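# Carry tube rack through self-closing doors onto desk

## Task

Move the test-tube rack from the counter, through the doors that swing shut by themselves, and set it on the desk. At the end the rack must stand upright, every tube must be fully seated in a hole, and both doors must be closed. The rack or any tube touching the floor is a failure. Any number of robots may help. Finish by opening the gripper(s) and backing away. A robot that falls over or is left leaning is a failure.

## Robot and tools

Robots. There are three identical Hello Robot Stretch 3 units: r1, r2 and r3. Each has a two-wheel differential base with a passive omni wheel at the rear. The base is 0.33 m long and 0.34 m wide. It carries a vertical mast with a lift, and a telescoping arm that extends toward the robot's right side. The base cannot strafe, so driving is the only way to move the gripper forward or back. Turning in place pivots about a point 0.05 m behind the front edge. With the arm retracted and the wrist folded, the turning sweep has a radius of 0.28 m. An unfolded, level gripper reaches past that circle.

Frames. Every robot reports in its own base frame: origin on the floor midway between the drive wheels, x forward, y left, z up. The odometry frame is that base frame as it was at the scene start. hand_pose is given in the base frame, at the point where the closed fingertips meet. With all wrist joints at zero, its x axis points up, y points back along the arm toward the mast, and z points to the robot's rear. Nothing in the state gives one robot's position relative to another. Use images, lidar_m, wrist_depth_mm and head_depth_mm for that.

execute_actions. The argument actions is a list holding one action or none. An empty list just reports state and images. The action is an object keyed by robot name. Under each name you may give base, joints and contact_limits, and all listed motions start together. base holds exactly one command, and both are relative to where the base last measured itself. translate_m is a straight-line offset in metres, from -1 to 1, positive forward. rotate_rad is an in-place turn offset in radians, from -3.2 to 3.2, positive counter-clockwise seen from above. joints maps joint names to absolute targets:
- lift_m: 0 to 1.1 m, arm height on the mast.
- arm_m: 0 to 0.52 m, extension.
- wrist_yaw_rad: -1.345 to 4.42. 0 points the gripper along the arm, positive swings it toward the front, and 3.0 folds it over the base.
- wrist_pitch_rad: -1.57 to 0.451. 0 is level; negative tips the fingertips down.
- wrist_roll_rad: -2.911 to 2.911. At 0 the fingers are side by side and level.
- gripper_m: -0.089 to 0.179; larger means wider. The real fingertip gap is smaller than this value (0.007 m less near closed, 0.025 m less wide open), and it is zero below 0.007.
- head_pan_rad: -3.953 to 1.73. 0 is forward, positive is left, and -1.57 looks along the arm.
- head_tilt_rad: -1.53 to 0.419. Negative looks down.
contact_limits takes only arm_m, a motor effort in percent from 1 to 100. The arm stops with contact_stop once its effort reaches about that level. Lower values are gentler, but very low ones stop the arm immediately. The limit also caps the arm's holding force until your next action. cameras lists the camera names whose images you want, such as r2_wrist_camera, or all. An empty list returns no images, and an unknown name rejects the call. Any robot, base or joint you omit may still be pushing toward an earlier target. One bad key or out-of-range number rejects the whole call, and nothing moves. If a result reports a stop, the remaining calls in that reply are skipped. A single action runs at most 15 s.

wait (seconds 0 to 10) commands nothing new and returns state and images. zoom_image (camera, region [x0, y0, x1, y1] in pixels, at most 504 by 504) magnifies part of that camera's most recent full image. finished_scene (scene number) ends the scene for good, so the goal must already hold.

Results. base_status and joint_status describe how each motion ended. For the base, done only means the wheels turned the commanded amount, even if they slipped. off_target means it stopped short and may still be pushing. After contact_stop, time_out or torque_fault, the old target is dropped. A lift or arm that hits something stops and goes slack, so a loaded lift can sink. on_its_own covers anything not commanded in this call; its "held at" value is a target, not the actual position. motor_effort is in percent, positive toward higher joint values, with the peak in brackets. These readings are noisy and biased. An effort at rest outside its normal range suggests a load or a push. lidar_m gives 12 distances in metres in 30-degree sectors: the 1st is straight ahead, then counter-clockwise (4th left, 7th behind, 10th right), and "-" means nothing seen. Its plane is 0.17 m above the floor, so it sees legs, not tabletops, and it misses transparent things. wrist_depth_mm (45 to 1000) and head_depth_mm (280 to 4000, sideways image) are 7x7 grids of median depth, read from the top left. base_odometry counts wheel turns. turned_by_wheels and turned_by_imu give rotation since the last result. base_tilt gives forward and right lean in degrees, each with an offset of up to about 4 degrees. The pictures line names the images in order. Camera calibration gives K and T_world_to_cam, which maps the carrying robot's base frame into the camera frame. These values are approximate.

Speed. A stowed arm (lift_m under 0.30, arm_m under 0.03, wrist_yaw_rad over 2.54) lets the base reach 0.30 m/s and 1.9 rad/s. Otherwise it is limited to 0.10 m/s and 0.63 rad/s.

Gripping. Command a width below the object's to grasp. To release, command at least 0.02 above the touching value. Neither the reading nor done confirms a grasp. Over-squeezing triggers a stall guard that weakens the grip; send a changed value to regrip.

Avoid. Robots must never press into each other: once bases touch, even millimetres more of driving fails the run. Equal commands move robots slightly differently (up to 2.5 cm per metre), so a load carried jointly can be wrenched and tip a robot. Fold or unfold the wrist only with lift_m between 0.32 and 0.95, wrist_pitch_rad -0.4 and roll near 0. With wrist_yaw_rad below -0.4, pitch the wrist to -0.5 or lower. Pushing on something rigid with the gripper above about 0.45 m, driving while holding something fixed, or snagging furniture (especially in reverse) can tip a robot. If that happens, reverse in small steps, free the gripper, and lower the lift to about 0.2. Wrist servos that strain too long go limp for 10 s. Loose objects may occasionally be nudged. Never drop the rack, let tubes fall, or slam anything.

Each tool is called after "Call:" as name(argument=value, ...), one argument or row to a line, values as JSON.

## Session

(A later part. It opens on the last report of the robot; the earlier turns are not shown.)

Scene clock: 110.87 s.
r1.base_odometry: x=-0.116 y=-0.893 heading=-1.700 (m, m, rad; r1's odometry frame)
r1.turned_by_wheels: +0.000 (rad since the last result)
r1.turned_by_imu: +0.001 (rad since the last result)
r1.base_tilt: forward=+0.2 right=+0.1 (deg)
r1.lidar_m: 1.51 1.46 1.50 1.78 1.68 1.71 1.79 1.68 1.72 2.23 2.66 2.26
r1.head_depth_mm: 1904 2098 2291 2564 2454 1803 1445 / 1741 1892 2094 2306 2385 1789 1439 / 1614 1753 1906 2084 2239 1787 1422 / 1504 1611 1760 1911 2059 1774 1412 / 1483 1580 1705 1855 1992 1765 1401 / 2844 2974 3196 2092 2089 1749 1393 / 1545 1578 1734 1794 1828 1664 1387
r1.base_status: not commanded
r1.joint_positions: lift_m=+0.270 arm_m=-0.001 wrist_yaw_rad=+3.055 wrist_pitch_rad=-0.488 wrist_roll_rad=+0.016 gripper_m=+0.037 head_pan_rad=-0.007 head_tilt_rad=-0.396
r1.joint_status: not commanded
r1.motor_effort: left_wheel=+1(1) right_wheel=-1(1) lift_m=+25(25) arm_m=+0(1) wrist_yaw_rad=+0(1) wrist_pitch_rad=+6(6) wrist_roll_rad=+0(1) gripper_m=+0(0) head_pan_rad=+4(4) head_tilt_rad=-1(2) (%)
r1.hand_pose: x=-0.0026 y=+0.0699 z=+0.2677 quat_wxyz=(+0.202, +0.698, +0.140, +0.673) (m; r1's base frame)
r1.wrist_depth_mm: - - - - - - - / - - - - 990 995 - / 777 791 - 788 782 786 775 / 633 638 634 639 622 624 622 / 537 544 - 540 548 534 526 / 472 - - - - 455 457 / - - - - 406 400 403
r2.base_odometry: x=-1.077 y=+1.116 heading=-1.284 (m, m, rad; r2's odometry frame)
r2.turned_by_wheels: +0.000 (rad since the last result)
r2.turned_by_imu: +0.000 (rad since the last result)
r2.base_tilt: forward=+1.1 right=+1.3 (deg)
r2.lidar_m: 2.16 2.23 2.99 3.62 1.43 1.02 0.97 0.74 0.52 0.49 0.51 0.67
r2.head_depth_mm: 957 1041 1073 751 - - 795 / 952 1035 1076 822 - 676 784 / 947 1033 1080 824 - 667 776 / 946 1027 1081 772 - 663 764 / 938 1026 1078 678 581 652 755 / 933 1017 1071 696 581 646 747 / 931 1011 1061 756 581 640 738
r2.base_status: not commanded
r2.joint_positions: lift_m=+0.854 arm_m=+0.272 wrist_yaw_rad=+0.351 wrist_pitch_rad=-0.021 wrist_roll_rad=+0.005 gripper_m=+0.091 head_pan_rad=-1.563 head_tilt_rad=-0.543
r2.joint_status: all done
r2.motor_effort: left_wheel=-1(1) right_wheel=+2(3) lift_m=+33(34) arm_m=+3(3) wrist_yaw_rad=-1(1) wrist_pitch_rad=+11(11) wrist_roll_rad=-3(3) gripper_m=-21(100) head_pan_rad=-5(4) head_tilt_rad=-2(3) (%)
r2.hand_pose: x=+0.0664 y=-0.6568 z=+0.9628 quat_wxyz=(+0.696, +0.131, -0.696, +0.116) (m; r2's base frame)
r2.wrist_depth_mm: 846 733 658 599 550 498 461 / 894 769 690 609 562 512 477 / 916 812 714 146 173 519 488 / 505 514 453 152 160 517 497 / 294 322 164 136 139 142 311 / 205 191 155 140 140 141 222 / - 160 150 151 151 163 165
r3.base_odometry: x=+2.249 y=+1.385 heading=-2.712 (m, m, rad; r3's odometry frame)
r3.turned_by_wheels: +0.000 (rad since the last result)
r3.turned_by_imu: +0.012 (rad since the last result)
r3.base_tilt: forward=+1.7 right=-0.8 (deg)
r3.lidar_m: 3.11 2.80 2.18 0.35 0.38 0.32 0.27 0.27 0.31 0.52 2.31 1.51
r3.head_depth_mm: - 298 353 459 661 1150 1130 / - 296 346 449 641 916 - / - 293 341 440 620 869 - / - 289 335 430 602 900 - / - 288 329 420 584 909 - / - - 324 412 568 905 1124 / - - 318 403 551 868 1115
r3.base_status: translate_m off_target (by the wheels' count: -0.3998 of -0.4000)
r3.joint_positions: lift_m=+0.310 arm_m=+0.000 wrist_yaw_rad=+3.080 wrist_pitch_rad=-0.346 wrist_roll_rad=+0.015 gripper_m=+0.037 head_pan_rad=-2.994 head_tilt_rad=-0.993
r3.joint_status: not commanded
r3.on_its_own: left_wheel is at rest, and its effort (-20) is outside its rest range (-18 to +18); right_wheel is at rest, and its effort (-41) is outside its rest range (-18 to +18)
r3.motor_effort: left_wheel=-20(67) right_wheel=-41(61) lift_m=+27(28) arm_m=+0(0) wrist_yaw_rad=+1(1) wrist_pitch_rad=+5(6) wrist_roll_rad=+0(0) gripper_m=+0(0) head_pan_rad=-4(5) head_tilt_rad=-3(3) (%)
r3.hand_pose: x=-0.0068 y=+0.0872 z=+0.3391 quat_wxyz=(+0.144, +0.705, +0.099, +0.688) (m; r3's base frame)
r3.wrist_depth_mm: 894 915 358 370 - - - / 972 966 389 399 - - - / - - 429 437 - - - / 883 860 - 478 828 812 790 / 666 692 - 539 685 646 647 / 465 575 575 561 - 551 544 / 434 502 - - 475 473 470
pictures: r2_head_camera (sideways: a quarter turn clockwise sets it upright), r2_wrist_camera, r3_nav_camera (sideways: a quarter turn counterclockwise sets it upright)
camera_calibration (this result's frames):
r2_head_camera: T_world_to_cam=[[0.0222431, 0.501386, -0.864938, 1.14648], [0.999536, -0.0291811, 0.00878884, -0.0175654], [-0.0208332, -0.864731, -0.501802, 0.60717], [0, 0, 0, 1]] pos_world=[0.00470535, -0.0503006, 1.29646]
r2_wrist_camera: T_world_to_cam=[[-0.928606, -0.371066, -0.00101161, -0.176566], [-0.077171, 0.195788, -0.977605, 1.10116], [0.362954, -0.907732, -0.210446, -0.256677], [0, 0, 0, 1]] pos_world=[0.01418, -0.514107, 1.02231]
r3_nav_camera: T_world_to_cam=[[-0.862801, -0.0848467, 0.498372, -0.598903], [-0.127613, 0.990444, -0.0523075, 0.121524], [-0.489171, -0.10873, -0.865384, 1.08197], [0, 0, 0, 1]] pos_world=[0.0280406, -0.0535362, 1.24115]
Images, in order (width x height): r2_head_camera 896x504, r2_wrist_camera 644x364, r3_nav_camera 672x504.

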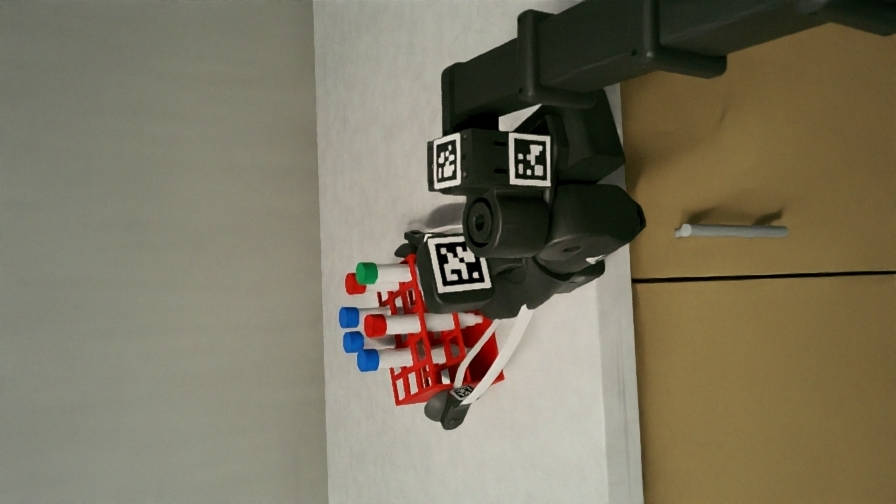

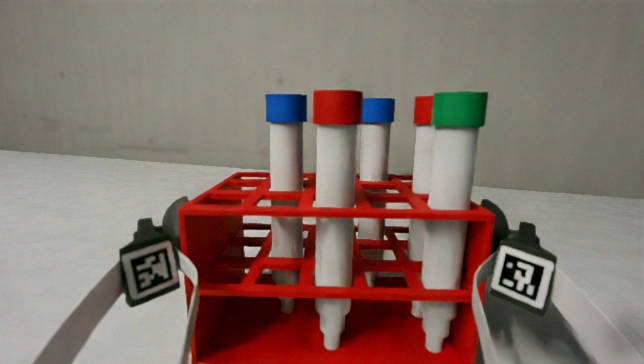

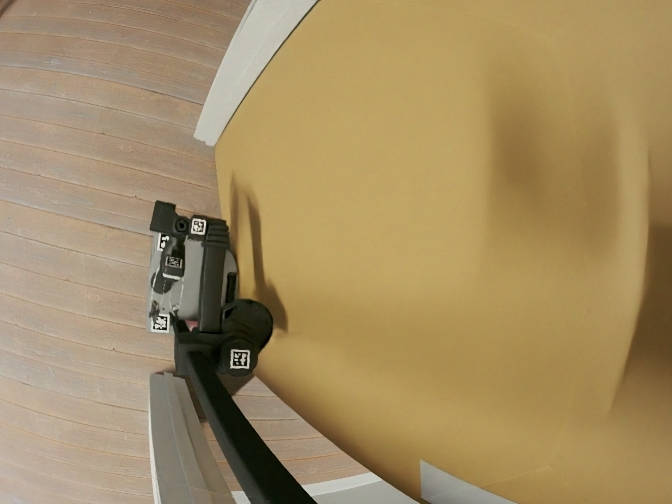

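Call:
execute_actions(
  actions=[
    {"r2":{"joints":{"gripper_m":0.05}},"r3":{"base":{"translate_m":-0.3}}},
  ],
  cameras=["r3_nav_camera","r2_wrist_camera"],
)

Call:
execute_actions(
  actions=[
    {"r2":{"joints":{"lift_m":0.89}},"r3":{"base":{"translate_m":-0.2}}},
  ],
  cameras=["r3_nav_camera","r2_head_camera","r2_wrist_camera"],
)

Scene clock: 120.73 s.
r1.base_odometry: x=-0.116 y=-0.893 heading=-1.700 (m, m, rad; r1's odometry frame)
r1.turned_by_wheels: +0.000 (rad since the last result)
r1.turned_by_imu: +0.002 (rad since the last result)
r1.base_tilt: forward=+0.2 right=+0.1 (deg)
r1.lidar_m: 1.70 1.46 1.51 1.79 1.68 1.71 1.78 1.68 1.72 2.23 2.66 2.26
r1.head_depth_mm: 1901 2094 2305 2591 2424 1811 1446 / 1752 1890 2093 2305 2388 1798 1430 / 1632 1762 1899 2074 2236 1765 1422 / 1513 1639 1755 1923 2097 1770 1417 / 1485 1583 1720 1827 1996 1748 1395 / 3015 3231 3510 3390 2301 1726 1386 / 3312 3504 3750 2360 1991 1718 1385
r1.base_status: not commanded
r1.joint_positions: lift_m=+0.270 arm_m=-0.001 wrist_yaw_rad=+3.055 wrist_pitch_rad=-0.488 wrist_roll_rad=+0.016 gripper_m=+0.037 head_pan_rad=-0.007 head_tilt_rad=-0.396
r1.joint_status: not commanded
r1.motor_effort: left_wheel=+1(1) right_wheel=+0(0) lift_m=+25(25) arm_m=+1(0) wrist_yaw_rad=+0(0) wrist_pitch_rad=+6(6) wrist_roll_rad=-1(0) gripper_m=-1(1) head_pan_rad=+4(4) head_tilt_rad=-2(2) (%)
r1.hand_pose: x=-0.0026 y=+0.0699 z=+0.2677 quat_wxyz=(+0.202, +0.698, +0.140, +0.673) (m; r1's base frame)
r1.wrist_depth_mm: - - - - - - - / - - - - - - 993 / 803 795 - 783 777 779 774 / 628 648 630 639 630 622 620 / 535 545 - 550 547 520 539 / 473 - - - - 458 458 / - - - - 405 408 406
r2.base_odometry: x=-1.077 y=+1.116 heading=-1.284 (m, m, rad; r2's odometry frame)
r2.turned_by_wheels: +0.000 (rad since the last result)
r2.turned_by_imu: +0.000 (rad since the last result)
r2.base_tilt: forward=+1.1 right=+1.3 (deg)
r2.lidar_m: 2.16 2.23 2.99 3.63 1.43 1.02 0.98 0.74 0.52 0.49 0.51 0.67
r2.head_depth_mm: 955 1039 1071 752 - - 794 / 951 1039 1073 825 - 676 787 / 946 1030 1075 825 - 667 774 / 943 1026 1076 770 - 664 762 / 939 1021 1073 678 581 653 753 / 935 1014 1069 695 580 646 747 / 930 1011 1069 758 582 638 735
r2.base_status: not commanded
r2.joint_positions: lift_m=+0.854 arm_m=+0.272 wrist_yaw_rad=+0.351 wrist_pitch_rad=-0.021 wrist_roll_rad=+0.005 gripper_m=+0.066 head_pan_rad=-1.563 head_tilt_rad=-0.543
r2.joint_status: gripper_m off_target (ended at +0.066, target +0.050)
r2.on_its_own: gripper_m is held at +0.065, not at your +0.050, by its stall guard, which is still easing
r2.motor_effort: left_wheel=-1(1) right_wheel=+2(2) lift_m=+33(33) arm_m=+3(3) wrist_yaw_rad=-1(1) wrist_pitch_rad=+11(11) wrist_roll_rad=-3(3) gripper_m=-29(100) head_pan_rad=-5(5) head_tilt_rad=-3(2) (%)
r2.hand_pose: x=+0.0664 y=-0.6568 z=+0.9628 quat_wxyz=(+0.696, +0.131, -0.696, +0.116) (m; r2's base frame)
r2.wrist_depth_mm: 850 752 669 590 548 499 461 / 865 757 689 618 561 510 470 / 913 816 711 146 173 526 486 / 510 519 449 152 161 515 493 / 293 324 163 137 139 142 312 / 206 196 154 138 141 141 223 / - 160 150 151 151 160 165
r3.base_odometry: x=+2.521 y=+1.510 heading=-2.712 (m, m, rad; r3's odometry frame)
r3.turned_by_wheels: +0.000 (rad since the last result)
r3.turned_by_imu: +0.000 (rad since the last result)
r3.base_tilt: forward=+1.7 right=-0.7 (deg)
r3.lidar_m: 3.40 3.00 0.42 0.96 1.02 1.48 0.29 0.25 0.25 0.29 0.50 1.79
r3.head_depth_mm: 332 411 545 1480 1358 1228 1126 / 307 370 473 651 1228 1252 - / 292 335 418 552 811 1186 - / - 308 375 478 664 963 - / - 294 340 422 560 804 - / - - 312 379 485 671 981 / - - 295 342 427 571 853
r3.base_status: translate_m off_target (by the wheels' count: -0.2999 of -0.3000)
r3.joint_positions: lift_m=+0.310 arm_m=+0.000 wrist_yaw_rad=+3.080 wrist_pitch_rad=-0.346 wrist_roll_rad=+0.015 gripper_m=+0.037 head_pan_rad=-2.994 head_tilt_rad=-0.993
r3.joint_status: not commanded
r3.motor_effort: left_wheel=-18(34) right_wheel=-18(56) lift_m=+27(27) arm_m=+0(0) wrist_yaw_rad=+0(1) wrist_pitch_rad=+6(6) wrist_roll_rad=+0(0) gripper_m=+0(0) head_pan_rad=-4(4) head_tilt_rad=-2(3) (%)
r3.hand_pose: x=-0.0068 y=+0.0872 z=+0.3391 quat_wxyz=(+0.144, +0.705, +0.099, +0.688) (m; r3's base frame)
r3.wrist_depth_mm: 931 916 916 923 716 389 399 / - - - 983 743 415 - / - - - - 744 450 - / 874 859 - 835 696 490 827 / 701 688 - 674 564 560 660 / 581 570 564 562 - 551 548 / 497 509 - - 481 468 471
pictures: r2_wrist_camera, r3_nav_camera (sideways: a quarter turn counterclockwise sets it upright)
camera_calibration (this result's frames):
r2_wrist_camera: T_world_to_cam=[[-0.928606, -0.371065, -0.00101339, -0.176564], [-0.0771692, 0.195789, -0.977605, 1.10116], [0.362954, -0.907732, -0.210446, -0.256678], [0, 0, 0, 1]] pos_world=[0.0141798, -0.514107, 1.02231]
r3_nav_camera: T_world_to_cam=[[-0.862801, -0.0848467, 0.498372, -0.598903], [-0.127613, 0.990444, -0.0523075, 0.121524], [-0.489171, -0.10873, -0.865384, 1.08197], [0, 0, 0, 1]] pos_world=[0.0280406, -0.0535362, 1.24115]
Images, in order (width x height): r2_wrist_camera 644x364, r3_nav_camera 672x504.

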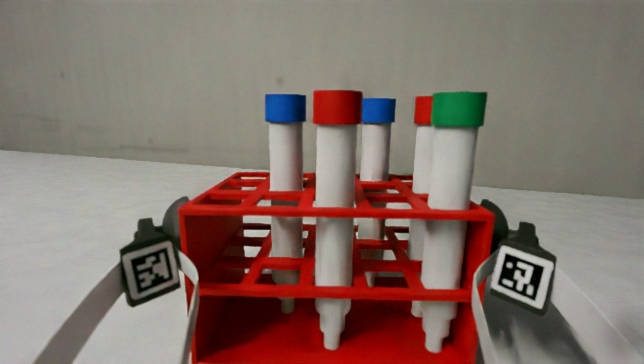

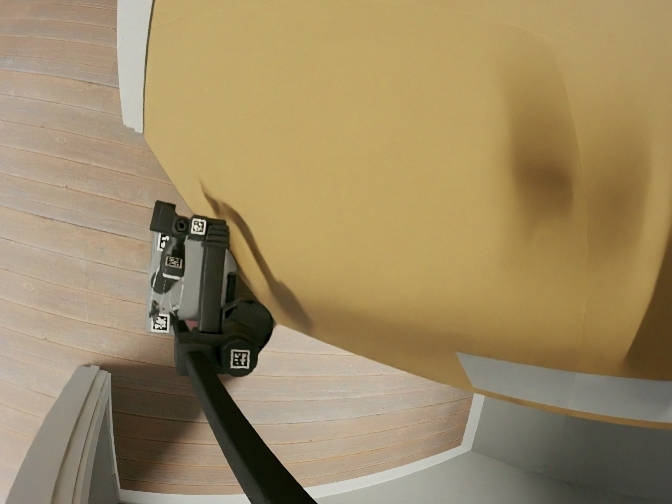

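Scene clock: 123.77 s.
r1.base_odometry: x=-0.116 y=-0.893 heading=-1.700 (m, m, rad; r1's odometry frame)
r1.turned_by_wheels: +0.000 (rad since the last result)
r1.turned_by_imu: +0.001 (rad since the last result)
r1.base_tilt: forward=+0.2 right=+0.1 (deg)
r1.lidar_m: 1.70 1.46 1.50 1.79 1.69 1.72 1.79 1.68 1.71 2.23 2.66 2.26
r1.head_depth_mm: 1910 2070 2329 2587 2466 1810 1451 / 1737 1905 2094 2292 2403 1813 1431 / 1622 1757 1917 2086 2252 1775 1426 / 1513 1625 1760 1923 2079 1755 1408 / 1484 1570 1715 1836 2000 1748 1406 / 3025 3203 3507 3408 2311 1730 1393 / 3310 3472 3768 2917 2145 1707 1387
r1.base_status: not commanded
r1.joint_positions: lift_m=+0.270 arm_m=-0.001 wrist_yaw_rad=+3.055 wrist_pitch_rad=-0.488 wrist_roll_rad=+0.016 gripper_m=+0.037 head_pan_rad=-0.007 head_tilt_rad=-0.396
r1.joint_status: not commanded
r1.motor_effort: left_wheel=+2(1) right_wheel=-1(1) lift_m=+25(25) arm_m=+0(0) wrist_yaw_rad=+0(0) wrist_pitch_rad=+7(6) wrist_roll_rad=-1(0) gripper_m=+0(0) head_pan_rad=+4(4) head_tilt_rad=-2(1) (%)
r1.hand_pose: x=-0.0026 y=+0.0699 z=+0.2677 quat_wxyz=(+0.202, +0.698, +0.140, +0.673) (m; r1's base frame)
r1.wrist_depth_mm: - - - - - - - / - - - - 998 983 991 / 804 778 - 772 788 772 774 / 654 628 631 634 635 641 620 / 539 548 - 552 549 530 536 / 475 - - - - 455 457 / - - - - 402 406 400
r2.base_odometry: x=-1.077 y=+1.116 heading=-1.284 (m, m, rad; r2's odometry frame)
r2.turned_by_wheels: +0.000 (rad since the last result)
r2.turned_by_imu: +0.000 (rad since the last result)
r2.base_tilt: forward=+1.1 right=+1.4 (deg)
r2.lidar_m: 2.16 2.23 2.98 3.62 1.42 1.02 0.98 0.74 0.52 0.49 0.51 0.67
r2.head_depth_mm: 955 1042 1075 821 - 697 797 / 951 1036 1073 - 582 675 787 / 950 1035 1076 - 579 669 776 / 945 1023 1080 - 576 664 764 / 942 1019 689 670 580 652 755 / 937 1013 1068 696 581 646 746 / 931 1013 1064 757 579 640 735
r2.base_status: not commanded
r2.joint_positions: lift_m=+0.889 arm_m=+0.272 wrist_yaw_rad=+0.351 wrist_pitch_rad=-0.028 wrist_roll_rad=+0.005 gripper_m=+0.082 head_pan_rad=-1.563 head_tilt_rad=-0.543
r2.joint_status: all done
r2.on_its_own: gripper_m is held at +0.081, not at your +0.050, by its stall guard, which is still easing
r2.motor_effort: left_wheel=-1(0) right_wheel=+2(2) lift_m=+34(36) arm_m=+2(3) wrist_yaw_rad=-1(0) wrist_pitch_rad=+15(15) wrist_roll_rad=-3(3) gripper_m=-9(28) head_pan_rad=-5(5) head_tilt_rad=-3(2) (%)
r2.hand_pose: x=+0.0664 y=-0.6566 z=+0.9970 quat_wxyz=(+0.696, +0.134, -0.696, +0.113) (m; r2's base frame)
r2.wrist_depth_mm: 829 753 669 597 539 499 465 / 865 783 688 619 564 509 475 / 934 806 705 147 174 519 487 / 642 645 581 154 155 539 503 / 375 411 164 137 139 142 399 / 267 253 151 139 140 141 289 / 206 208 150 151 152 207 214
r3.base_odometry: x=+2.703 y=+1.593 heading=-2.712 (m, m, rad; r3's odometry frame)
r3.turned_by_wheels: +0.000 (rad since the last result)
r3.turned_by_imu: -0.001 (rad since the last result)
r3.base_tilt: forward=+1.7 right=-0.8 (deg)
r3.lidar_m: 3.61 0.54 0.56 0.98 1.04 1.50 0.31 0.24 0.23 0.25 0.35 1.97
r3.head_depth_mm: 1773 1969 1763 1528 1355 1223 1124 / 1800 2010 1769 1537 1365 1260 - / 333 404 527 1476 1339 1263 - / 302 350 425 544 749 1105 - / - 311 369 453 587 810 - / - 291 325 388 482 638 832 / - - 296 339 409 515 700
r3.base_status: done
r3.joint_positions: lift_m=+0.310 arm_m=+0.000 wrist_yaw_rad=+3.080 wrist_pitch_rad=-0.346 wrist_roll_rad=+0.015 gripper_m=+0.037 head_pan_rad=-2.994 head_tilt_rad=-0.993
r3.joint_status: not commanded
r3.motor_effort: left_wheel=-13(27) right_wheel=-6(27) lift_m=+27(27) arm_m=+0(0) wrist_yaw_rad=-1(0) wrist_pitch_rad=+5(5) wrist_roll_rad=+0(0) gripper_m=+0(1) head_pan_rad=-2(5) head_tilt_rad=-4(3) (%)
r3.hand_pose: x=-0.0068 y=+0.0872 z=+0.3391 quat_wxyz=(+0.144, +0.705, +0.099, +0.688) (m; r3's base frame)
r3.wrist_depth_mm: 937 942 924 937 941 733 480 / - - - - - 728 467 / - - - - - 733 483 / 885 872 - 854 821 713 521 / 697 691 - 677 694 632 568 / 584 570 570 557 - 555 546 / 495 501 - - 474 469 471
pictures: r2_head_camera (sideways: a quarter turn clockwise sets it upright), r2_wrist_camera, r3_nav_camera (sideways: a quarter turn counterclockwise sets it upright)
camera_calibration (this result's frames):
r2_head_camera: T_world_to_cam=[[0.0222431, 0.501386, -0.864938, 1.14648], [0.999536, -0.0291811, 0.00878884, -0.0175654], [-0.0208332, -0.864731, -0.501802, 0.60717], [0, 0, 0, 1]] pos_world=[0.00470535, -0.0503006, 1.29646]
r2_wrist_camera: T_world_to_cam=[[-0.928608, -0.37106, -0.00120858, -0.176324], [-0.0794468, 0.202002, -0.976158, 1.13737], [0.362457, -0.906372, -0.21706, -0.241754], [0, 0, 0, 1]] pos_world=[0.0142493, -0.514296, 1.05756]
r3_nav_camera: T_world_to_cam=[[-0.862801, -0.0848467, 0.498372, -0.598903], [-0.127613, 0.990444, -0.0523075, 0.121524], [-0.489171, -0.10873, -0.865384, 1.08197], [0, 0, 0, 1]] pos_world=[0.0280406, -0.0535362, 1.24115]
Images, in order (width x height): r2_head_camera 896x504, r2_wrist_camera 644x364, r3_nav_camera 672x504.

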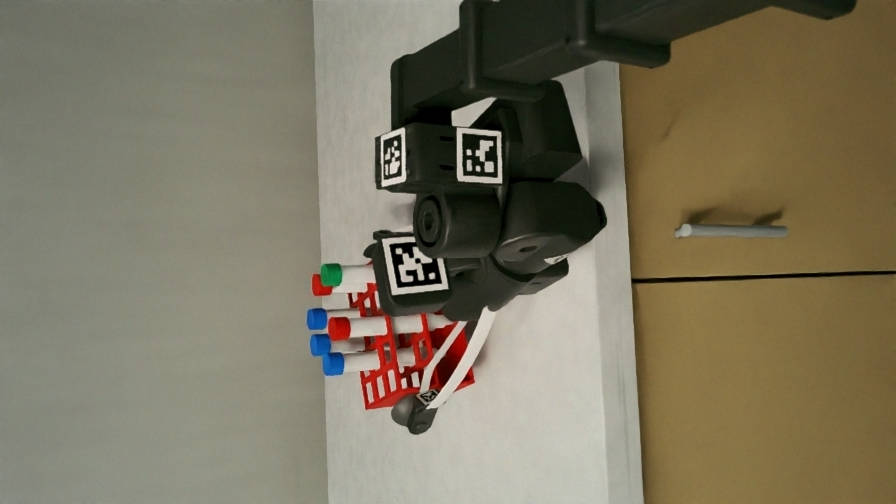

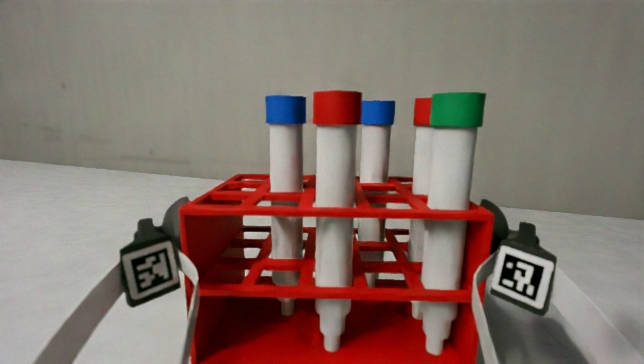

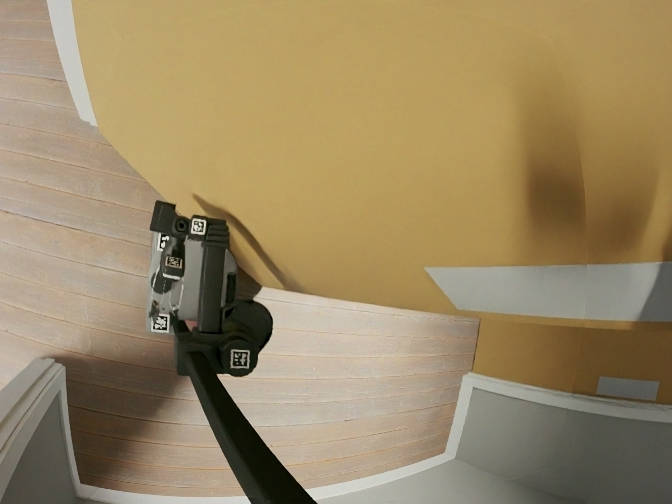

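Call:
execute_actions(
  actions=[
    {"r2":{"joints":{"arm_m":0,"gripper_m":0.085}},"r3":{"base":{"translate_m":-1.0},"joints":{"lift_m":0.29}},"r1":{"base":{"translate_m":1.0}}},
  ],
  cameras=["r3_nav_camera","r2_wrist_camera"],
)

Call:
execute_actions(
  actions=[
    {"r2":{"base":{"rotate_rad":1.2},"joints":{"wrist_yaw_rad":1.6,"gripper_m":0.085}},"r1":{"base":{"rotate_rad":-2.62},"joints":{"head_pan_rad":-3.0,"head_tilt_rad":-1.0}}},
  ],
  cameras=["r1_nav_camera","r2_wrist_camera"],
)

Scene clock: 144.07 s.
r1.base_odometry: x=-0.244 y=-1.884 heading=-1.700 (m, m, rad; r1's odometry frame)
r1.turned_by_wheels: +0.000 (rad since the last result)
r1.turned_by_imu: +0.001 (rad since the last result)
r1.base_tilt: forward=+0.2 right=+0.1 (deg)
r1.lidar_m: 0.70 1.00 0.93 0.89 1.97 2.29 2.66 2.51 2.56 2.39 2.06 0.99
r1.head_depth_mm: 798 877 972 1092 1234 1437 1435 / 736 804 881 974 1092 1250 1369 / 685 739 804 884 981 1094 1248 / 636 685 740 808 887 985 1104 / 587 629 682 738 804 883 979 / 578 618 665 719 788 875 978 / 2259 2492 2739 2913 2272 1721 1382
r1.base_status: done
r1.joint_positions: lift_m=+0.270 arm_m=-0.001 wrist_yaw_rad=+3.055 wrist_pitch_rad=-0.488 wrist_roll_rad=+0.016 gripper_m=+0.037 head_pan_rad=-0.007 head_tilt_rad=-0.396
r1.joint_status: not commanded
r1.motor_effort: left_wheel=+2(11) right_wheel=-1(2) lift_m=+25(25) arm_m=+1(1) wrist_yaw_rad=+0(0) wrist_pitch_rad=+6(6) wrist_roll_rad=-1(1) gripper_m=-1(1) head_pan_rad=+4(4) head_tilt_rad=-2(1) (%)
r1.hand_pose: x=-0.0026 y=+0.0699 z=+0.2677 quat_wxyz=(+0.202, +0.698, +0.140, +0.673) (m; r1's base frame)
r1.wrist_depth_mm: - - - - 918 829 758 / - - - - 934 902 817 / 795 790 - 787 780 779 775 / 640 631 640 638 649 624 630 / 538 542 - 550 543 527 535 / 478 - - - - 458 462 / - - - - 406 399 403
r2.base_odometry: x=-1.077 y=+1.116 heading=-1.284 (m, m, rad; r2's odometry frame)
r2.turned_by_wheels: +0.000 (rad since the last result)
r2.turned_by_imu: +0.000 (rad since the last result)
r2.base_tilt: forward=+1.1 right=+1.3 (deg)
r2.lidar_m: 2.17 2.23 2.99 3.62 1.43 1.02 0.98 0.74 0.52 0.49 0.51 0.67
r2.head_depth_mm: 957 1043 1077 752 598 684 - / 952 1035 1081 752 599 678 763 / 950 1027 1082 753 600 667 750 / 942 1023 1079 754 433 - - / 937 1023 1077 755 430 450 - / 934 1013 1071 757 416 451 749 / 932 1008 1063 756 572 648 736
r2.base_status: not commanded
r2.joint_positions: lift_m=+0.889 arm_m=+0.003 wrist_yaw_rad=+0.351 wrist_pitch_rad=-0.029 wrist_roll_rad=+0.005 gripper_m=+0.086 head_pan_rad=-1.563 head_tilt_rad=-0.543
r2.joint_status: all done
joint sent to its limit — the command would take r2.arm_m past its lower limit, so that joint was sent only as far as its limit.
r2.motor_effort: left_wheel=-1(0) right_wheel=+2(2) lift_m=+34(34) arm_m=-3(4) wrist_yaw_rad=-1(1) wrist_pitch_rad=+15(16) wrist_roll_rad=-3(3) gripper_m=-21(22) head_pan_rad=-5(4) head_tilt_rad=-3(3) (%)
r2.hand_pose: x=+0.0663 y=-0.3877 z=+0.9967 quat_wxyz=(+0.697, +0.134, -0.696, +0.113) (m; r2's base frame)
r2.wrist_depth_mm: - - 939 835 779 720 660 / - - 984 865 798 732 674 / - - - 148 173 762 701 / 639 648 572 154 154 704 703 / 396 416 163 137 140 142 402 / 437 373 151 139 141 141 288 / 470 397 150 152 151 229 221
r3.base_odometry: x=+3.612 y=+2.009 heading=-2.712 (m, m, rad; r3's odometry frame)
r3.turned_by_wheels: +0.000 (rad since the last result)
r3.turned_by_imu: +0.017 (rad since the last result)
r3.base_tilt: forward=+1.7 right=-0.7 (deg)
r3.lidar_m: 0.97 0.97 1.08 1.06 1.12 0.94 0.93 0.94 1.05 1.03 1.10 1.27
r3.head_depth_mm: 836 974 1162 1464 1352 1216 1128 / 857 1004 1211 1487 1361 1264 - / 882 1039 1273 1501 1369 1268 - / 909 1081 1313 1512 1372 1252 - / 929 1096 1317 1510 1367 1231 - / 887 1034 1309 1530 1373 1231 1134 / 901 1082 1372 1560 1369 1238 1120
r3.base_status: done
r3.joint_positions: lift_m=+0.290 arm_m=+0.000 wrist_yaw_rad=+3.082 wrist_pitch_rad=-0.346 wrist_roll_rad=+0.014 gripper_m=+0.037 head_pan_rad=-2.995 head_tilt_rad=-0.993
r3.joint_status: all done
r3.motor_effort: left_wheel=+0(24) right_wheel=+2(40) lift_m=+24(25) arm_m=+1(2) wrist_yaw_rad=-1(41) wrist_pitch_rad=+6(6) wrist_roll_rad=+0(0) gripper_m=+0(0) head_pan_rad=-4(4) head_tilt_rad=-3(4) (%)
r3.hand_pose: x=-0.0073 y=+0.0872 z=+0.3192 quat_wxyz=(+0.144, +0.705, +0.100, +0.688) (m; r3's base frame)
r3.wrist_depth_mm: - - - - - - 965 / - - - - - - - / 966 - - - - - - / 845 821 - 811 786 786 771 / 666 667 - 644 662 628 628 / 558 543 548 535 - 528 524 / 472 489 - - 459 453 450
pictures: r2_wrist_camera, r3_nav_camera (sideways: a quarter turn counterclockwise sets it upright)
camera_calibration (this result's frames):
r2_wrist_camera: T_world_to_cam=[[-0.92862, -0.37103, -0.00115072, -0.0766208], [-0.0798489, 0.202874, -0.975944, 1.08296], [0.362338, -0.906189, -0.218019, 0.00292878], [0, 0, 0, 1]] pos_world=[0.0142606, -0.245479, 1.05746]
r3_nav_camera: T_world_to_cam=[[-0.8629, -0.0838385, 0.498372, -0.598902], [-0.126455, 0.990592, -0.0523075, 0.121517], [-0.489298, -0.108158, -0.865384, 1.08197], [0, 0, 0, 1]] pos_world=[0.027978, -0.0535618, 1.24115]
Images, in order (width x height): r2_wrist_camera 644x364, r3_nav_camera 672x504.

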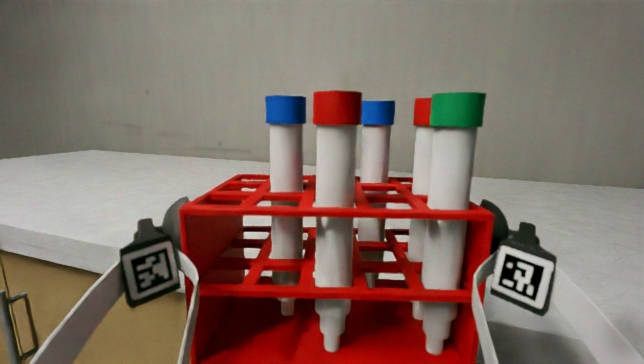

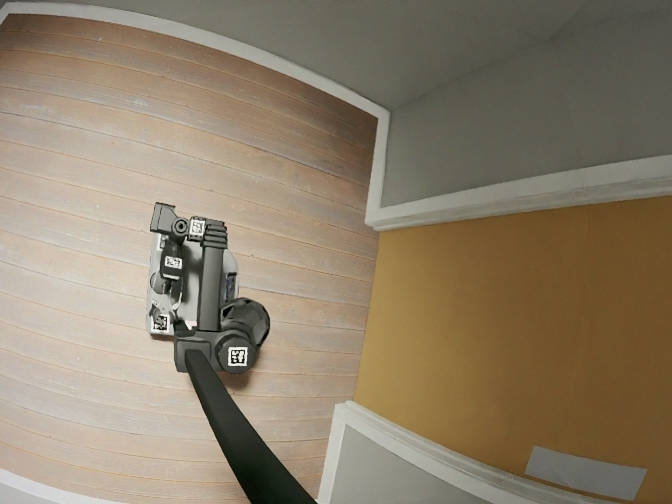

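Scene clock: 146.90 s.
r1.base_odometry: x=-0.244 y=-1.884 heading=+1.963 (m, m, rad; r1's odometry frame)
r1.turned_by_wheels: -2.620 (rad since the last result)
r1.turned_by_imu: -2.593 (rad since the last result)
r1.base_tilt: forward=+0.2 right=+0.1 (deg)
r1.lidar_m: 2.51 2.57 2.38 2.06 0.98 0.70 0.78 0.79 0.89 2.04 2.29 2.66
r1.head_depth_mm: 705 837 992 1037 1324 1241 1155 / 707 839 1027 1273 1344 1236 1146 / 709 841 1024 1327 1380 1262 - / 707 837 1029 1328 1368 1254 - / 711 844 1034 1338 1348 1242 - / 711 845 1041 1344 1334 1202 - / 714 845 1041 1341 1333 1195 1092
r1.base_status: done
r1.joint_positions: lift_m=+0.270 arm_m=-0.001 wrist_yaw_rad=+3.055 wrist_pitch_rad=-0.488 wrist_roll_rad=+0.016 gripper_m=+0.037 head_pan_rad=-2.993 head_tilt_rad=-0.988
r1.joint_status: all done
r1.motor_effort: left_wheel=+1(12) right_wheel=+0(5) lift_m=+25(25) arm_m=+0(0) wrist_yaw_rad=+1(0) wrist_pitch_rad=+6(6) wrist_roll_rad=-1(1) gripper_m=+0(0) head_pan_rad=-4(52) head_tilt_rad=-6(43) (%)
r1.hand_pose: x=-0.0026 y=+0.0698 z=+0.2677 quat_wxyz=(+0.202, +0.698, +0.140, +0.673) (m; r1's base frame)
r1.wrist_depth_mm: 923 - - - - - - / 885 - - - - - 994 / 782 793 - 803 770 775 763 / 645 639 641 642 635 633 635 / 541 548 - 552 554 528 531 / 474 - - - - 461 460 / - - - - 405 402 402
r2.base_odometry: x=-1.077 y=+1.116 heading=-0.084 (m, m, rad; r2's odometry frame)
r2.turned_by_wheels: +1.200 (rad since the last result)
r2.turned_by_imu: +1.214 (rad since the last result)
r2.base_tilt: forward=+1.1 right=+1.3 (deg)
r2.lidar_m: 3.53 2.56 1.23 0.99 0.98 0.63 0.50 0.49 0.53 0.79 2.17 2.35
r2.head_depth_mm: 1509 1557 1075 787 800 859 - / 1714 1829 1077 865 943 1020 - / 1992 2135 1080 1050 1151 1272 - / 2028 2219 1230 1319 1472 1536 1331 / 1954 2120 2303 2438 1941 1574 1324 / 1893 2039 2217 2373 1934 1583 1330 / 1817 1969 2133 2293 1943 1569 1331
r2.base_status: done
r2.joint_positions: lift_m=+0.889 arm_m=+0.003 wrist_yaw_rad=+1.598 wrist_pitch_rad=-0.029 wrist_roll_rad=+0.005 gripper_m=+0.086 head_pan_rad=-1.563 head_tilt_rad=-0.543
r2.joint_status: all done
r2.motor_effort: left_wheel=+0(4) right_wheel=+2(6) lift_m=+34(34) arm_m=-3(3) wrist_yaw_rad=+1(4) wrist_pitch_rad=+15(15) wrist_roll_rad=-3(3) gripper_m=-22(23) head_pan_rad=-4(5) head_tilt_rad=-3(3) (%)
r2.hand_pose: x=+0.2340 y=-0.1408 z=+0.9967 quat_wxyz=(+0.499, +0.515, -0.487, +0.498) (m; r2's base frame)
r2.wrist_depth_mm: - - - - - - - / - - - - - - - / - - - 150 160 - - / - - 183 155 155 - - / - - 163 137 138 143 - / - - 151 139 140 141 - / - - 151 151 152 - -
r3.base_odometry: x=+3.612 y=+2.009 heading=-2.712 (m, m, rad; r3's odometry frame)
r3.turned_by_wheels: +0.000 (rad since the last result)
r3.turned_by_imu: +0.000 (rad since the last result)
r3.base_tilt: forward=+1.7 right=-0.9 (deg)
r3.lidar_m: 1.32 1.39 1.07 1.06 1.12 0.94 0.93 0.94 1.05 1.03 1.10 1.38
r3.head_depth_mm: 834 979 1166 1462 1362 1218 1133 / 857 1003 1217 1483 1362 1264 - / 883 1043 1257 1501 1359 1265 - / 910 1080 1315 1517 1362 1248 - / 931 1104 1324 1503 1369 1223 - / 885 1045 1308 1522 1374 1232 1134 / 904 1079 1366 1550 1367 1232 1117
r3.base_status: not commanded
r3.joint_positions: lift_m=+0.290 arm_m=+0.000 wrist_yaw_rad=+3.082 wrist_pitch_rad=-0.346 wrist_roll_rad=+0.014 gripper_m=+0.037 head_pan_rad=-2.995 head_tilt_rad=-0.993
r3.joint_status: not commanded
r3.motor_effort: left_wheel=+0(0) right_wheel=+1(1) lift_m=+23(23) arm_m=+1(1) wrist_yaw_rad=-1(2) wrist_pitch_rad=+6(5) wrist_roll_rad=+0(0) gripper_m=+0(0) head_pan_rad=-3(3) head_tilt_rad=-2(2) (%)
r3.hand_pose: x=-0.0073 y=+0.0872 z=+0.3192 quat_wxyz=(+0.144, +0.705, +0.100, +0.688) (m; r3's base frame)
r3.wrist_depth_mm: 986 - - - - - 974 / 983 - - - - - - / 970 - - - - - - / 834 826 - 796 783 778 776 / 675 651 - 643 661 624 618 / 551 553 542 533 - 525 526 / 471 492 - - 456 448 454
pictures: r1_nav_camera (sideways: a quarter turn counterclockwise sets it upright), r2_wrist_camera
camera_calibration (this result's frames):
r1_nav_camera: T_world_to_cam=[[-0.838611, -0.16464, 0.519255, -0.630083], [-0.200608, 0.97958, -0.0133925, 0.0735371], [-0.506446, -0.115398, -0.854515, 1.07313], [0, 0, 0, 1]] pos_world=[0.0298409, -0.0519355, 1.24516]
r2_wrist_camera: T_world_to_cam=[[0.0568666, -0.998381, -0.00115197, -0.148268], [-0.21773, -0.0112756, -0.975944, 1.04836], [0.974351, 0.0557494, -0.218019, 0.158206], [0, 0, 0, 1]] pos_world=[0.0825424, -0.145027, 1.05746]
Images, in order (width x height): r1_nav_camera 672x504, r2_wrist_camera 644x364.

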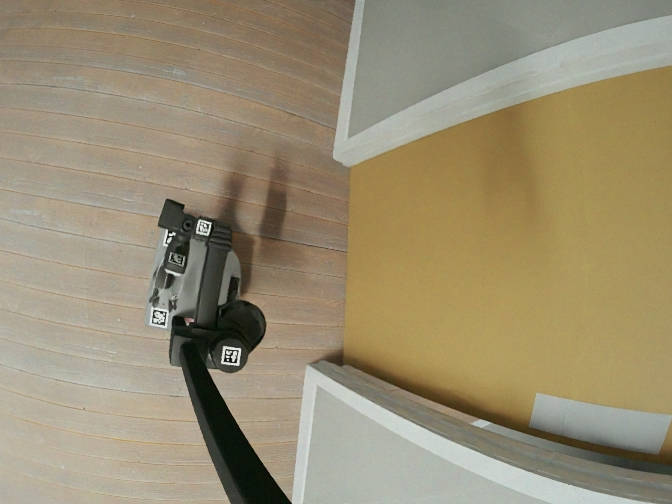

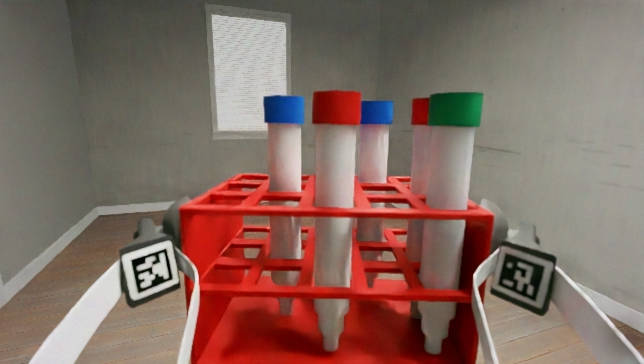

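Call:
execute_actions(
  actions=[
    {"r3":{"base":{"rotate_rad":-0.12}},"r1":{"base":{"rotate_rad":0.17}}},
  ],
  cameras=[],
)

Call:
execute_actions(
  actions=[
    {"r2":{"base":{"translate_m":0.6},"joints":{"head_pan_rad":0.9,"head_tilt_rad":-0.7,"gripper_m":0.085}},"r3":{"base":{"translate_m":-0.6},"joints":{"lift_m":0.31}},"r1":{"base":{"translate_m":-0.4},"joints":{"lift_m":0.31}}},
  ],
  cameras=["r3_nav_camera","r1_nav_camera","r2_nav_camera"],
)

Scene clock: 156.80 s.
r1.base_odometry: x=-0.244 y=-1.884 heading=+2.133 (m, m, rad; r1's odometry frame)
r1.turned_by_wheels: +0.170 (rad since the last result)
r1.turned_by_imu: +0.169 (rad since the last result)
r1.base_tilt: forward=+0.2 right=+0.2 (deg)
r1.lidar_m: 2.51 2.70 2.39 1.80 0.84 0.71 0.72 0.78 1.03 2.25 2.41 2.54
r1.head_depth_mm: 619 722 863 1071 1277 1246 1152 / 638 747 899 1127 1360 1235 1146 / 658 775 937 1189 1367 1267 - / 677 800 975 1255 1369 1261 - / 697 828 1021 1321 1356 1236 - / 719 865 1069 1401 1341 1205 - / 745 894 1123 1410 1328 1199 1095
r1.base_status: done
r1.joint_positions: lift_m=+0.270 arm_m=-0.001 wrist_yaw_rad=+3.055 wrist_pitch_rad=-0.488 wrist_roll_rad=+0.016 gripper_m=+0.037 head_pan_rad=-2.994 head_tilt_rad=-0.988
r1.joint_status: not commanded
r1.motor_effort: left_wheel=-1(10) right_wheel=+2(4) lift_m=+25(25) arm_m=+0(0) wrist_yaw_rad=+0(0) wrist_pitch_rad=+6(5) wrist_roll_rad=-1(1) gripper_m=-1(0) head_pan_rad=-4(4) head_tilt_rad=-6(6) (%)
r1.hand_pose: x=-0.0026 y=+0.0698 z=+0.2677 quat_wxyz=(+0.202, +0.698, +0.140, +0.673) (m; r1's base frame)
r1.wrist_depth_mm: 727 961 - - - - - / 737 954 - 997 - - - / 718 783 - 787 788 792 779 / 643 640 651 639 650 637 625 / 540 548 - 558 551 531 529 / 476 - - - - 459 456 / - - - - 397 405 399
r2.base_odometry: x=-1.077 y=+1.116 heading=-0.084 (m, m, rad; r2's odometry frame)
r2.turned_by_wheels: +0.000 (rad since the last result)
r2.turned_by_imu: +0.000 (rad since the last result)
r2.base_tilt: forward=+1.1 right=+1.3 (deg)
r2.lidar_m: 3.57 2.57 1.24 0.98 0.98 0.63 0.50 0.49 0.53 0.79 2.16 2.35
r2.head_depth_mm: 1499 1557 1078 786 798 855 - / 1710 1821 1078 864 944 1022 - / 2009 2155 1083 1051 1147 1279 - / 2035 2204 1228 1316 1482 1540 1324 / 1967 2114 2336 2434 1939 1571 1328 / 1892 2027 2224 2363 1949 1577 1337 / 1812 1957 2151 2289 1938 1584 1328
r2.base_status: not commanded
r2.joint_positions: lift_m=+0.889 arm_m=+0.003 wrist_yaw_rad=+1.598 wrist_pitch_rad=-0.029 wrist_roll_rad=+0.005 gripper_m=+0.086 head_pan_rad=-1.563 head_tilt_rad=-0.543
r2.joint_status: not commanded
r2.motor_effort: left_wheel=-1(0) right_wheel=+2(2) lift_m=+34(34) arm_m=-4(4) wrist_yaw_rad=+1(1) wrist_pitch_rad=+15(15) wrist_roll_rad=-3(3) gripper_m=-22(22) head_pan_rad=-5(5) head_tilt_rad=-3(2) (%)
r2.hand_pose: x=+0.2340 y=-0.1408 z=+0.9967 quat_wxyz=(+0.499, +0.515, -0.487, +0.498) (m; r2's base frame)
r2.wrist_depth_mm: - - - - - - - / - - - - - - - / - - - 150 159 - - / - - - 154 154 - - / - - 163 137 138 142 - / - - 151 139 140 141 - / - - 150 151 152 - -
r3.base_odometry: x=+3.612 y=+2.009 heading=-2.832 (m, m, rad; r3's odometry frame)
r3.turned_by_wheels: -0.120 (rad since the last result)
r3.turned_by_imu: -0.117 (rad since the last result)
r3.base_tilt: forward=+1.7 right=-0.7 (deg)
r3.lidar_m: 1.37 1.41 1.11 1.06 1.09 0.95 0.93 0.94 1.08 1.03 1.06 1.41
r3.head_depth_mm: 844 999 1200 1459 1361 1227 1129 / 857 1013 1226 1472 1354 1255 - / 870 1025 1259 1492 1360 1267 - / 883 1041 1279 1507 1364 1252 - / 896 1058 1301 1527 1369 1234 - / 908 1077 1279 1484 1370 1224 1132 / 880 1011 1239 1506 1385 1235 1123
r3.base_status: done
r3.joint_positions: lift_m=+0.290 arm_m=+0.000 wrist_yaw_rad=+3.082 wrist_pitch_rad=-0.346 wrist_roll_rad=+0.014 gripper_m=+0.037 head_pan_rad=-2.995 head_tilt_rad=-0.993
r3.joint_status: not commanded
r3.motor_effort: left_wheel=+2(9) right_wheel=-1(9) lift_m=+23(24) arm_m=+0(0) wrist_yaw_rad=-1(2) wrist_pitch_rad=+6(6) wrist_roll_rad=+0(0) gripper_m=+0(0) head_pan_rad=-4(3) head_tilt_rad=-3(4) (%)
r3.hand_pose: x=-0.0073 y=+0.0872 z=+0.3192 quat_wxyz=(+0.144, +0.705, +0.100, +0.688) (m; r3's base frame)
r3.wrist_depth_mm: 929 939 977 - - - - / - - - - - - - / - - - - - - - / 846 823 - 797 784 780 761 / 674 657 - 649 649 637 617 / 555 542 546 538 - 523 526 / 473 489 - - 456 453 447
pictures: none
No camera images: the call's "cameras" was empty. Leave "cameras" out to get every camera's image.

Scene clock: 164.10 s.
r1.base_odometry: x=-0.031 y=-2.223 heading=+2.133 (m, m, rad; r1's odometry frame)
r1.turned_by_wheels: +0.000 (rad since the last result)
r1.turned_by_imu: +0.002 (rad since the last result)
r1.base_tilt: forward=+0.2 right=+0.1 (deg)
r1.lidar_m: 2.91 3.14 2.13 0.69 0.42 0.33 0.33 0.35 0.52 1.63 2.35 2.94
r1.head_depth_mm: - 309 368 457 602 881 1025 / 287 319 383 481 643 935 - / 291 330 399 506 688 906 - / 296 342 417 534 742 1030 - / 301 354 435 565 802 1202 - / 308 368 457 600 879 1205 - / 317 382 478 641 968 1198 1097
r1.base_status: done
r1.joint_positions: lift_m=+0.310 arm_m=-0.001 wrist_yaw_rad=+3.055 wrist_pitch_rad=-0.488 wrist_roll_rad=+0.016 gripper_m=+0.037 head_pan_rad=-2.994 head_tilt_rad=-0.989
r1.joint_status: all done
r1.motor_effort: left_wheel=-2(11) right_wheel=+2(4) lift_m=+52(55) arm_m=+1(0) wrist_yaw_rad=-1(0) wrist_pitch_rad=+6(6) wrist_roll_rad=-1(1) gripper_m=-1(0) head_pan_rad=-4(4) head_tilt_rad=-5(5) (%)
r1.hand_pose: x=-0.0026 y=+0.0698 z=+0.3068 quat_wxyz=(+0.202, +0.698, +0.140, +0.673) (m; r1's base frame)
r1.wrist_depth_mm: 356 380 948 - - - - / 365 422 969 - - - - / 367 461 - 864 839 863 876 / 371 504 563 701 692 683 685 / 375 545 573 578 602 579 572 / 377 507 - - - 501 505 / 356 - - - 442 443 447
r2.base_odometry: x=-0.479 y=+1.066 heading=-0.084 (m, m, rad; r2's odometry frame)
r2.turned_by_wheels: +0.000 (rad since the last result)
r2.turned_by_imu: +0.003 (rad since the last result)
r2.base_tilt: forward=+1.1 right=+1.3 (deg)
r2.lidar_m: 3.09 3.05 1.52 1.22 1.21 1.31 1.06 1.04 1.12 1.95 1.93 2.10
r2.head_depth_mm: 2667 2932 2597 2028 1663 1417 1221 / 2799 3140 2617 2034 1664 1417 1223 / 2762 3098 2591 2029 1676 1414 1223 / 2345 2601 2600 2020 1657 1415 1225 / 1983 2175 2345 2029 1665 1418 1225 / 1722 1867 2034 2023 1664 1412 1225 / 1530 1626 1763 1877 1658 1407 1220
r2.base_status: done
r2.joint_positions: lift_m=+0.889 arm_m=+0.003 wrist_yaw_rad=+1.598 wrist_pitch_rad=-0.029 wrist_roll_rad=+0.005 gripper_m=+0.086 head_pan_rad=+0.893 head_tilt_rad=-0.691
r2.joint_status: all done
r2.motor_effort: left_wheel=-1(3) right_wheel=+2(6) lift_m=+34(34) arm_m=-3(3) wrist_yaw_rad=+2(2) wrist_pitch_rad=+15(16) wrist_roll_rad=-3(3) gripper_m=-21(21) head_pan_rad=+4(58) head_tilt_rad=-3(18) (%)
r2.hand_pose: x=+0.2340 y=-0.1408 z=+0.9967 quat_wxyz=(+0.499, +0.515, -0.487, +0.498) (m; r2's base frame)
r2.wrist_depth_mm: - - - - - - - / - - - - - - - / - - - 150 160 - - / - - - 155 155 - - / - - 163 137 139 142 - / - - 151 139 140 142 - / - - 150 151 151 - -
r3.base_odometry: x=+4.184 y=+2.192 heading=-2.832 (m, m, rad; r3's odometry frame)
r3.turned_by_wheels: +0.000 (rad since the last result)
r3.turned_by_imu: -0.002 (rad since the last result)
r3.base_tilt: forward=+1.7 right=-0.8 (deg)
r3.lidar_m: 1.97 1.53 1.09 1.03 0.49 0.35 0.33 0.34 0.45 0.86 1.08 1.44
r3.head_depth_mm: 292 330 400 506 690 1061 1119 / 294 335 408 518 713 972 - / 295 341 416 531 737 1008 - / 298 347 424 544 765 1155 - / 301 353 432 562 799 1196 - / 302 359 442 577 828 1204 1122 / 306 365 452 594 865 1178 1114
r3.base_status: done
r3.joint_positions: lift_m=+0.310 arm_m=+0.000 wrist_yaw_rad=+3.081 wrist_pitch_rad=-0.346 wrist_roll_rad=+0.014 gripper_m=+0.037 head_pan_rad=-2.995 head_tilt_rad=-0.993
r3.joint_status: all done
r3.motor_effort: left_wheel=+2(7) right_wheel=-1(9) lift_m=+28(30) arm_m=+0(0) wrist_yaw_rad=-1(1) wrist_pitch_rad=+6(6) wrist_roll_rad=+0(0) gripper_m=+0(0) head_pan_rad=-3(3) head_tilt_rad=-2(3) (%)
r3.hand_pose: x=-0.0072 y=+0.0872 z=+0.3390 quat_wxyz=(+0.144, +0.705, +0.100, +0.688) (m; r3's base frame)
r3.wrist_depth_mm: 392 436 983 - - - - / 413 459 - - - - - / 435 484 - - - - - / 435 522 - 848 825 811 793 / 429 563 - 664 686 663 651 / 423 562 572 558 - 560 537 / 415 505 - - 478 477 473
pictures: r1_nav_camera (sideways: a quarter turn counterclockwise sets it upright), r2_nav_camera (sideways: a quarter turn counterclockwise sets it upright), r3_nav_camera (sideways: a quarter turn counterclockwise sets it upright)
camera_calibration (this result's frames):
r1_nav_camera: T_world_to_cam=[[-0.838802, -0.164603, 0.518958, -0.629695], [-0.200529, 0.979596, -0.0134112, 0.073561], [-0.506161, -0.115316, -0.854695, 1.07336], [0, 0, 0, 1]] pos_world=[0.0298565, -0.0519344, 1.24517]
r2_nav_camera: T_world_to_cam=[[0.393989, 0.498861, 0.771952, -0.962956], [0.766659, -0.64163, 0.0233543, 0.0141753], [0.506958, 0.582623, -0.635251, 0.78485], [0, 0, 0, 1]] pos_world=[-0.0293596, 0.0322044, 1.2416]
r3_nav_camera: T_world_to_cam=[[-0.8629, -0.0838381, 0.498372, -0.598902], [-0.126455, 0.990592, -0.0523075, 0.121517], [-0.489298, -0.108158, -0.865384, 1.08197], [0, 0, 0, 1]] pos_world=[0.027978, -0.0535618, 1.24115]
Images, in order (width x height): r1_nav_camera 672x504, r2_nav_camera 672x504, r3_nav_camera 672x504.

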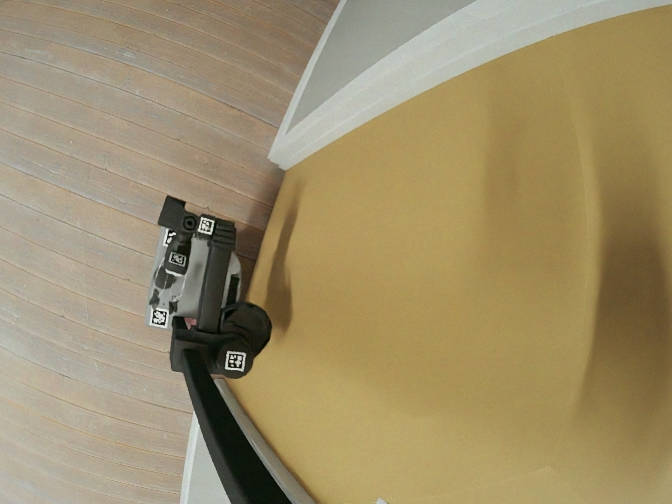

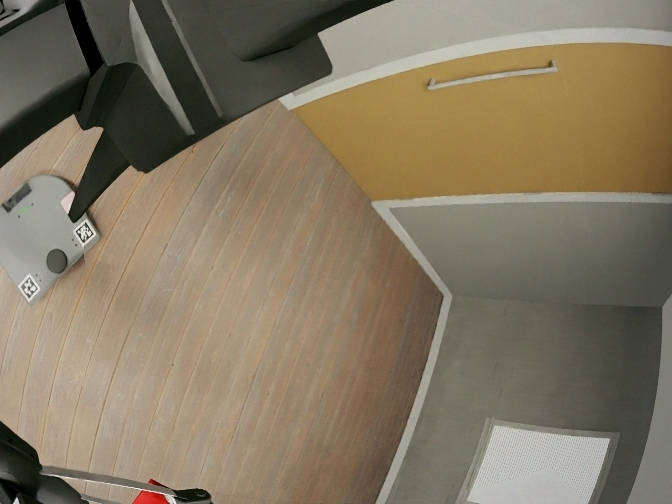

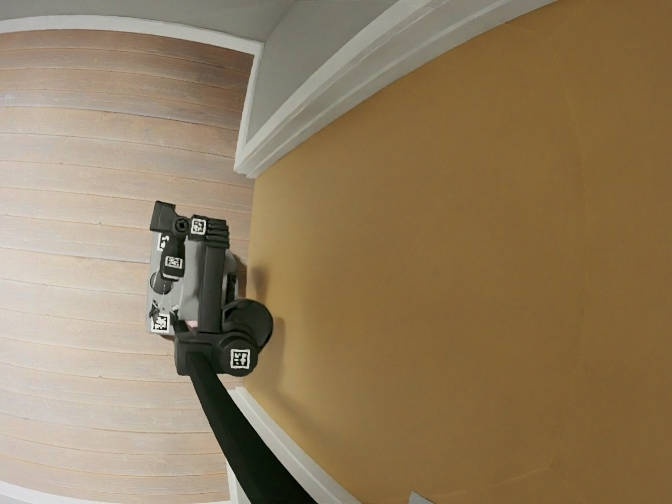

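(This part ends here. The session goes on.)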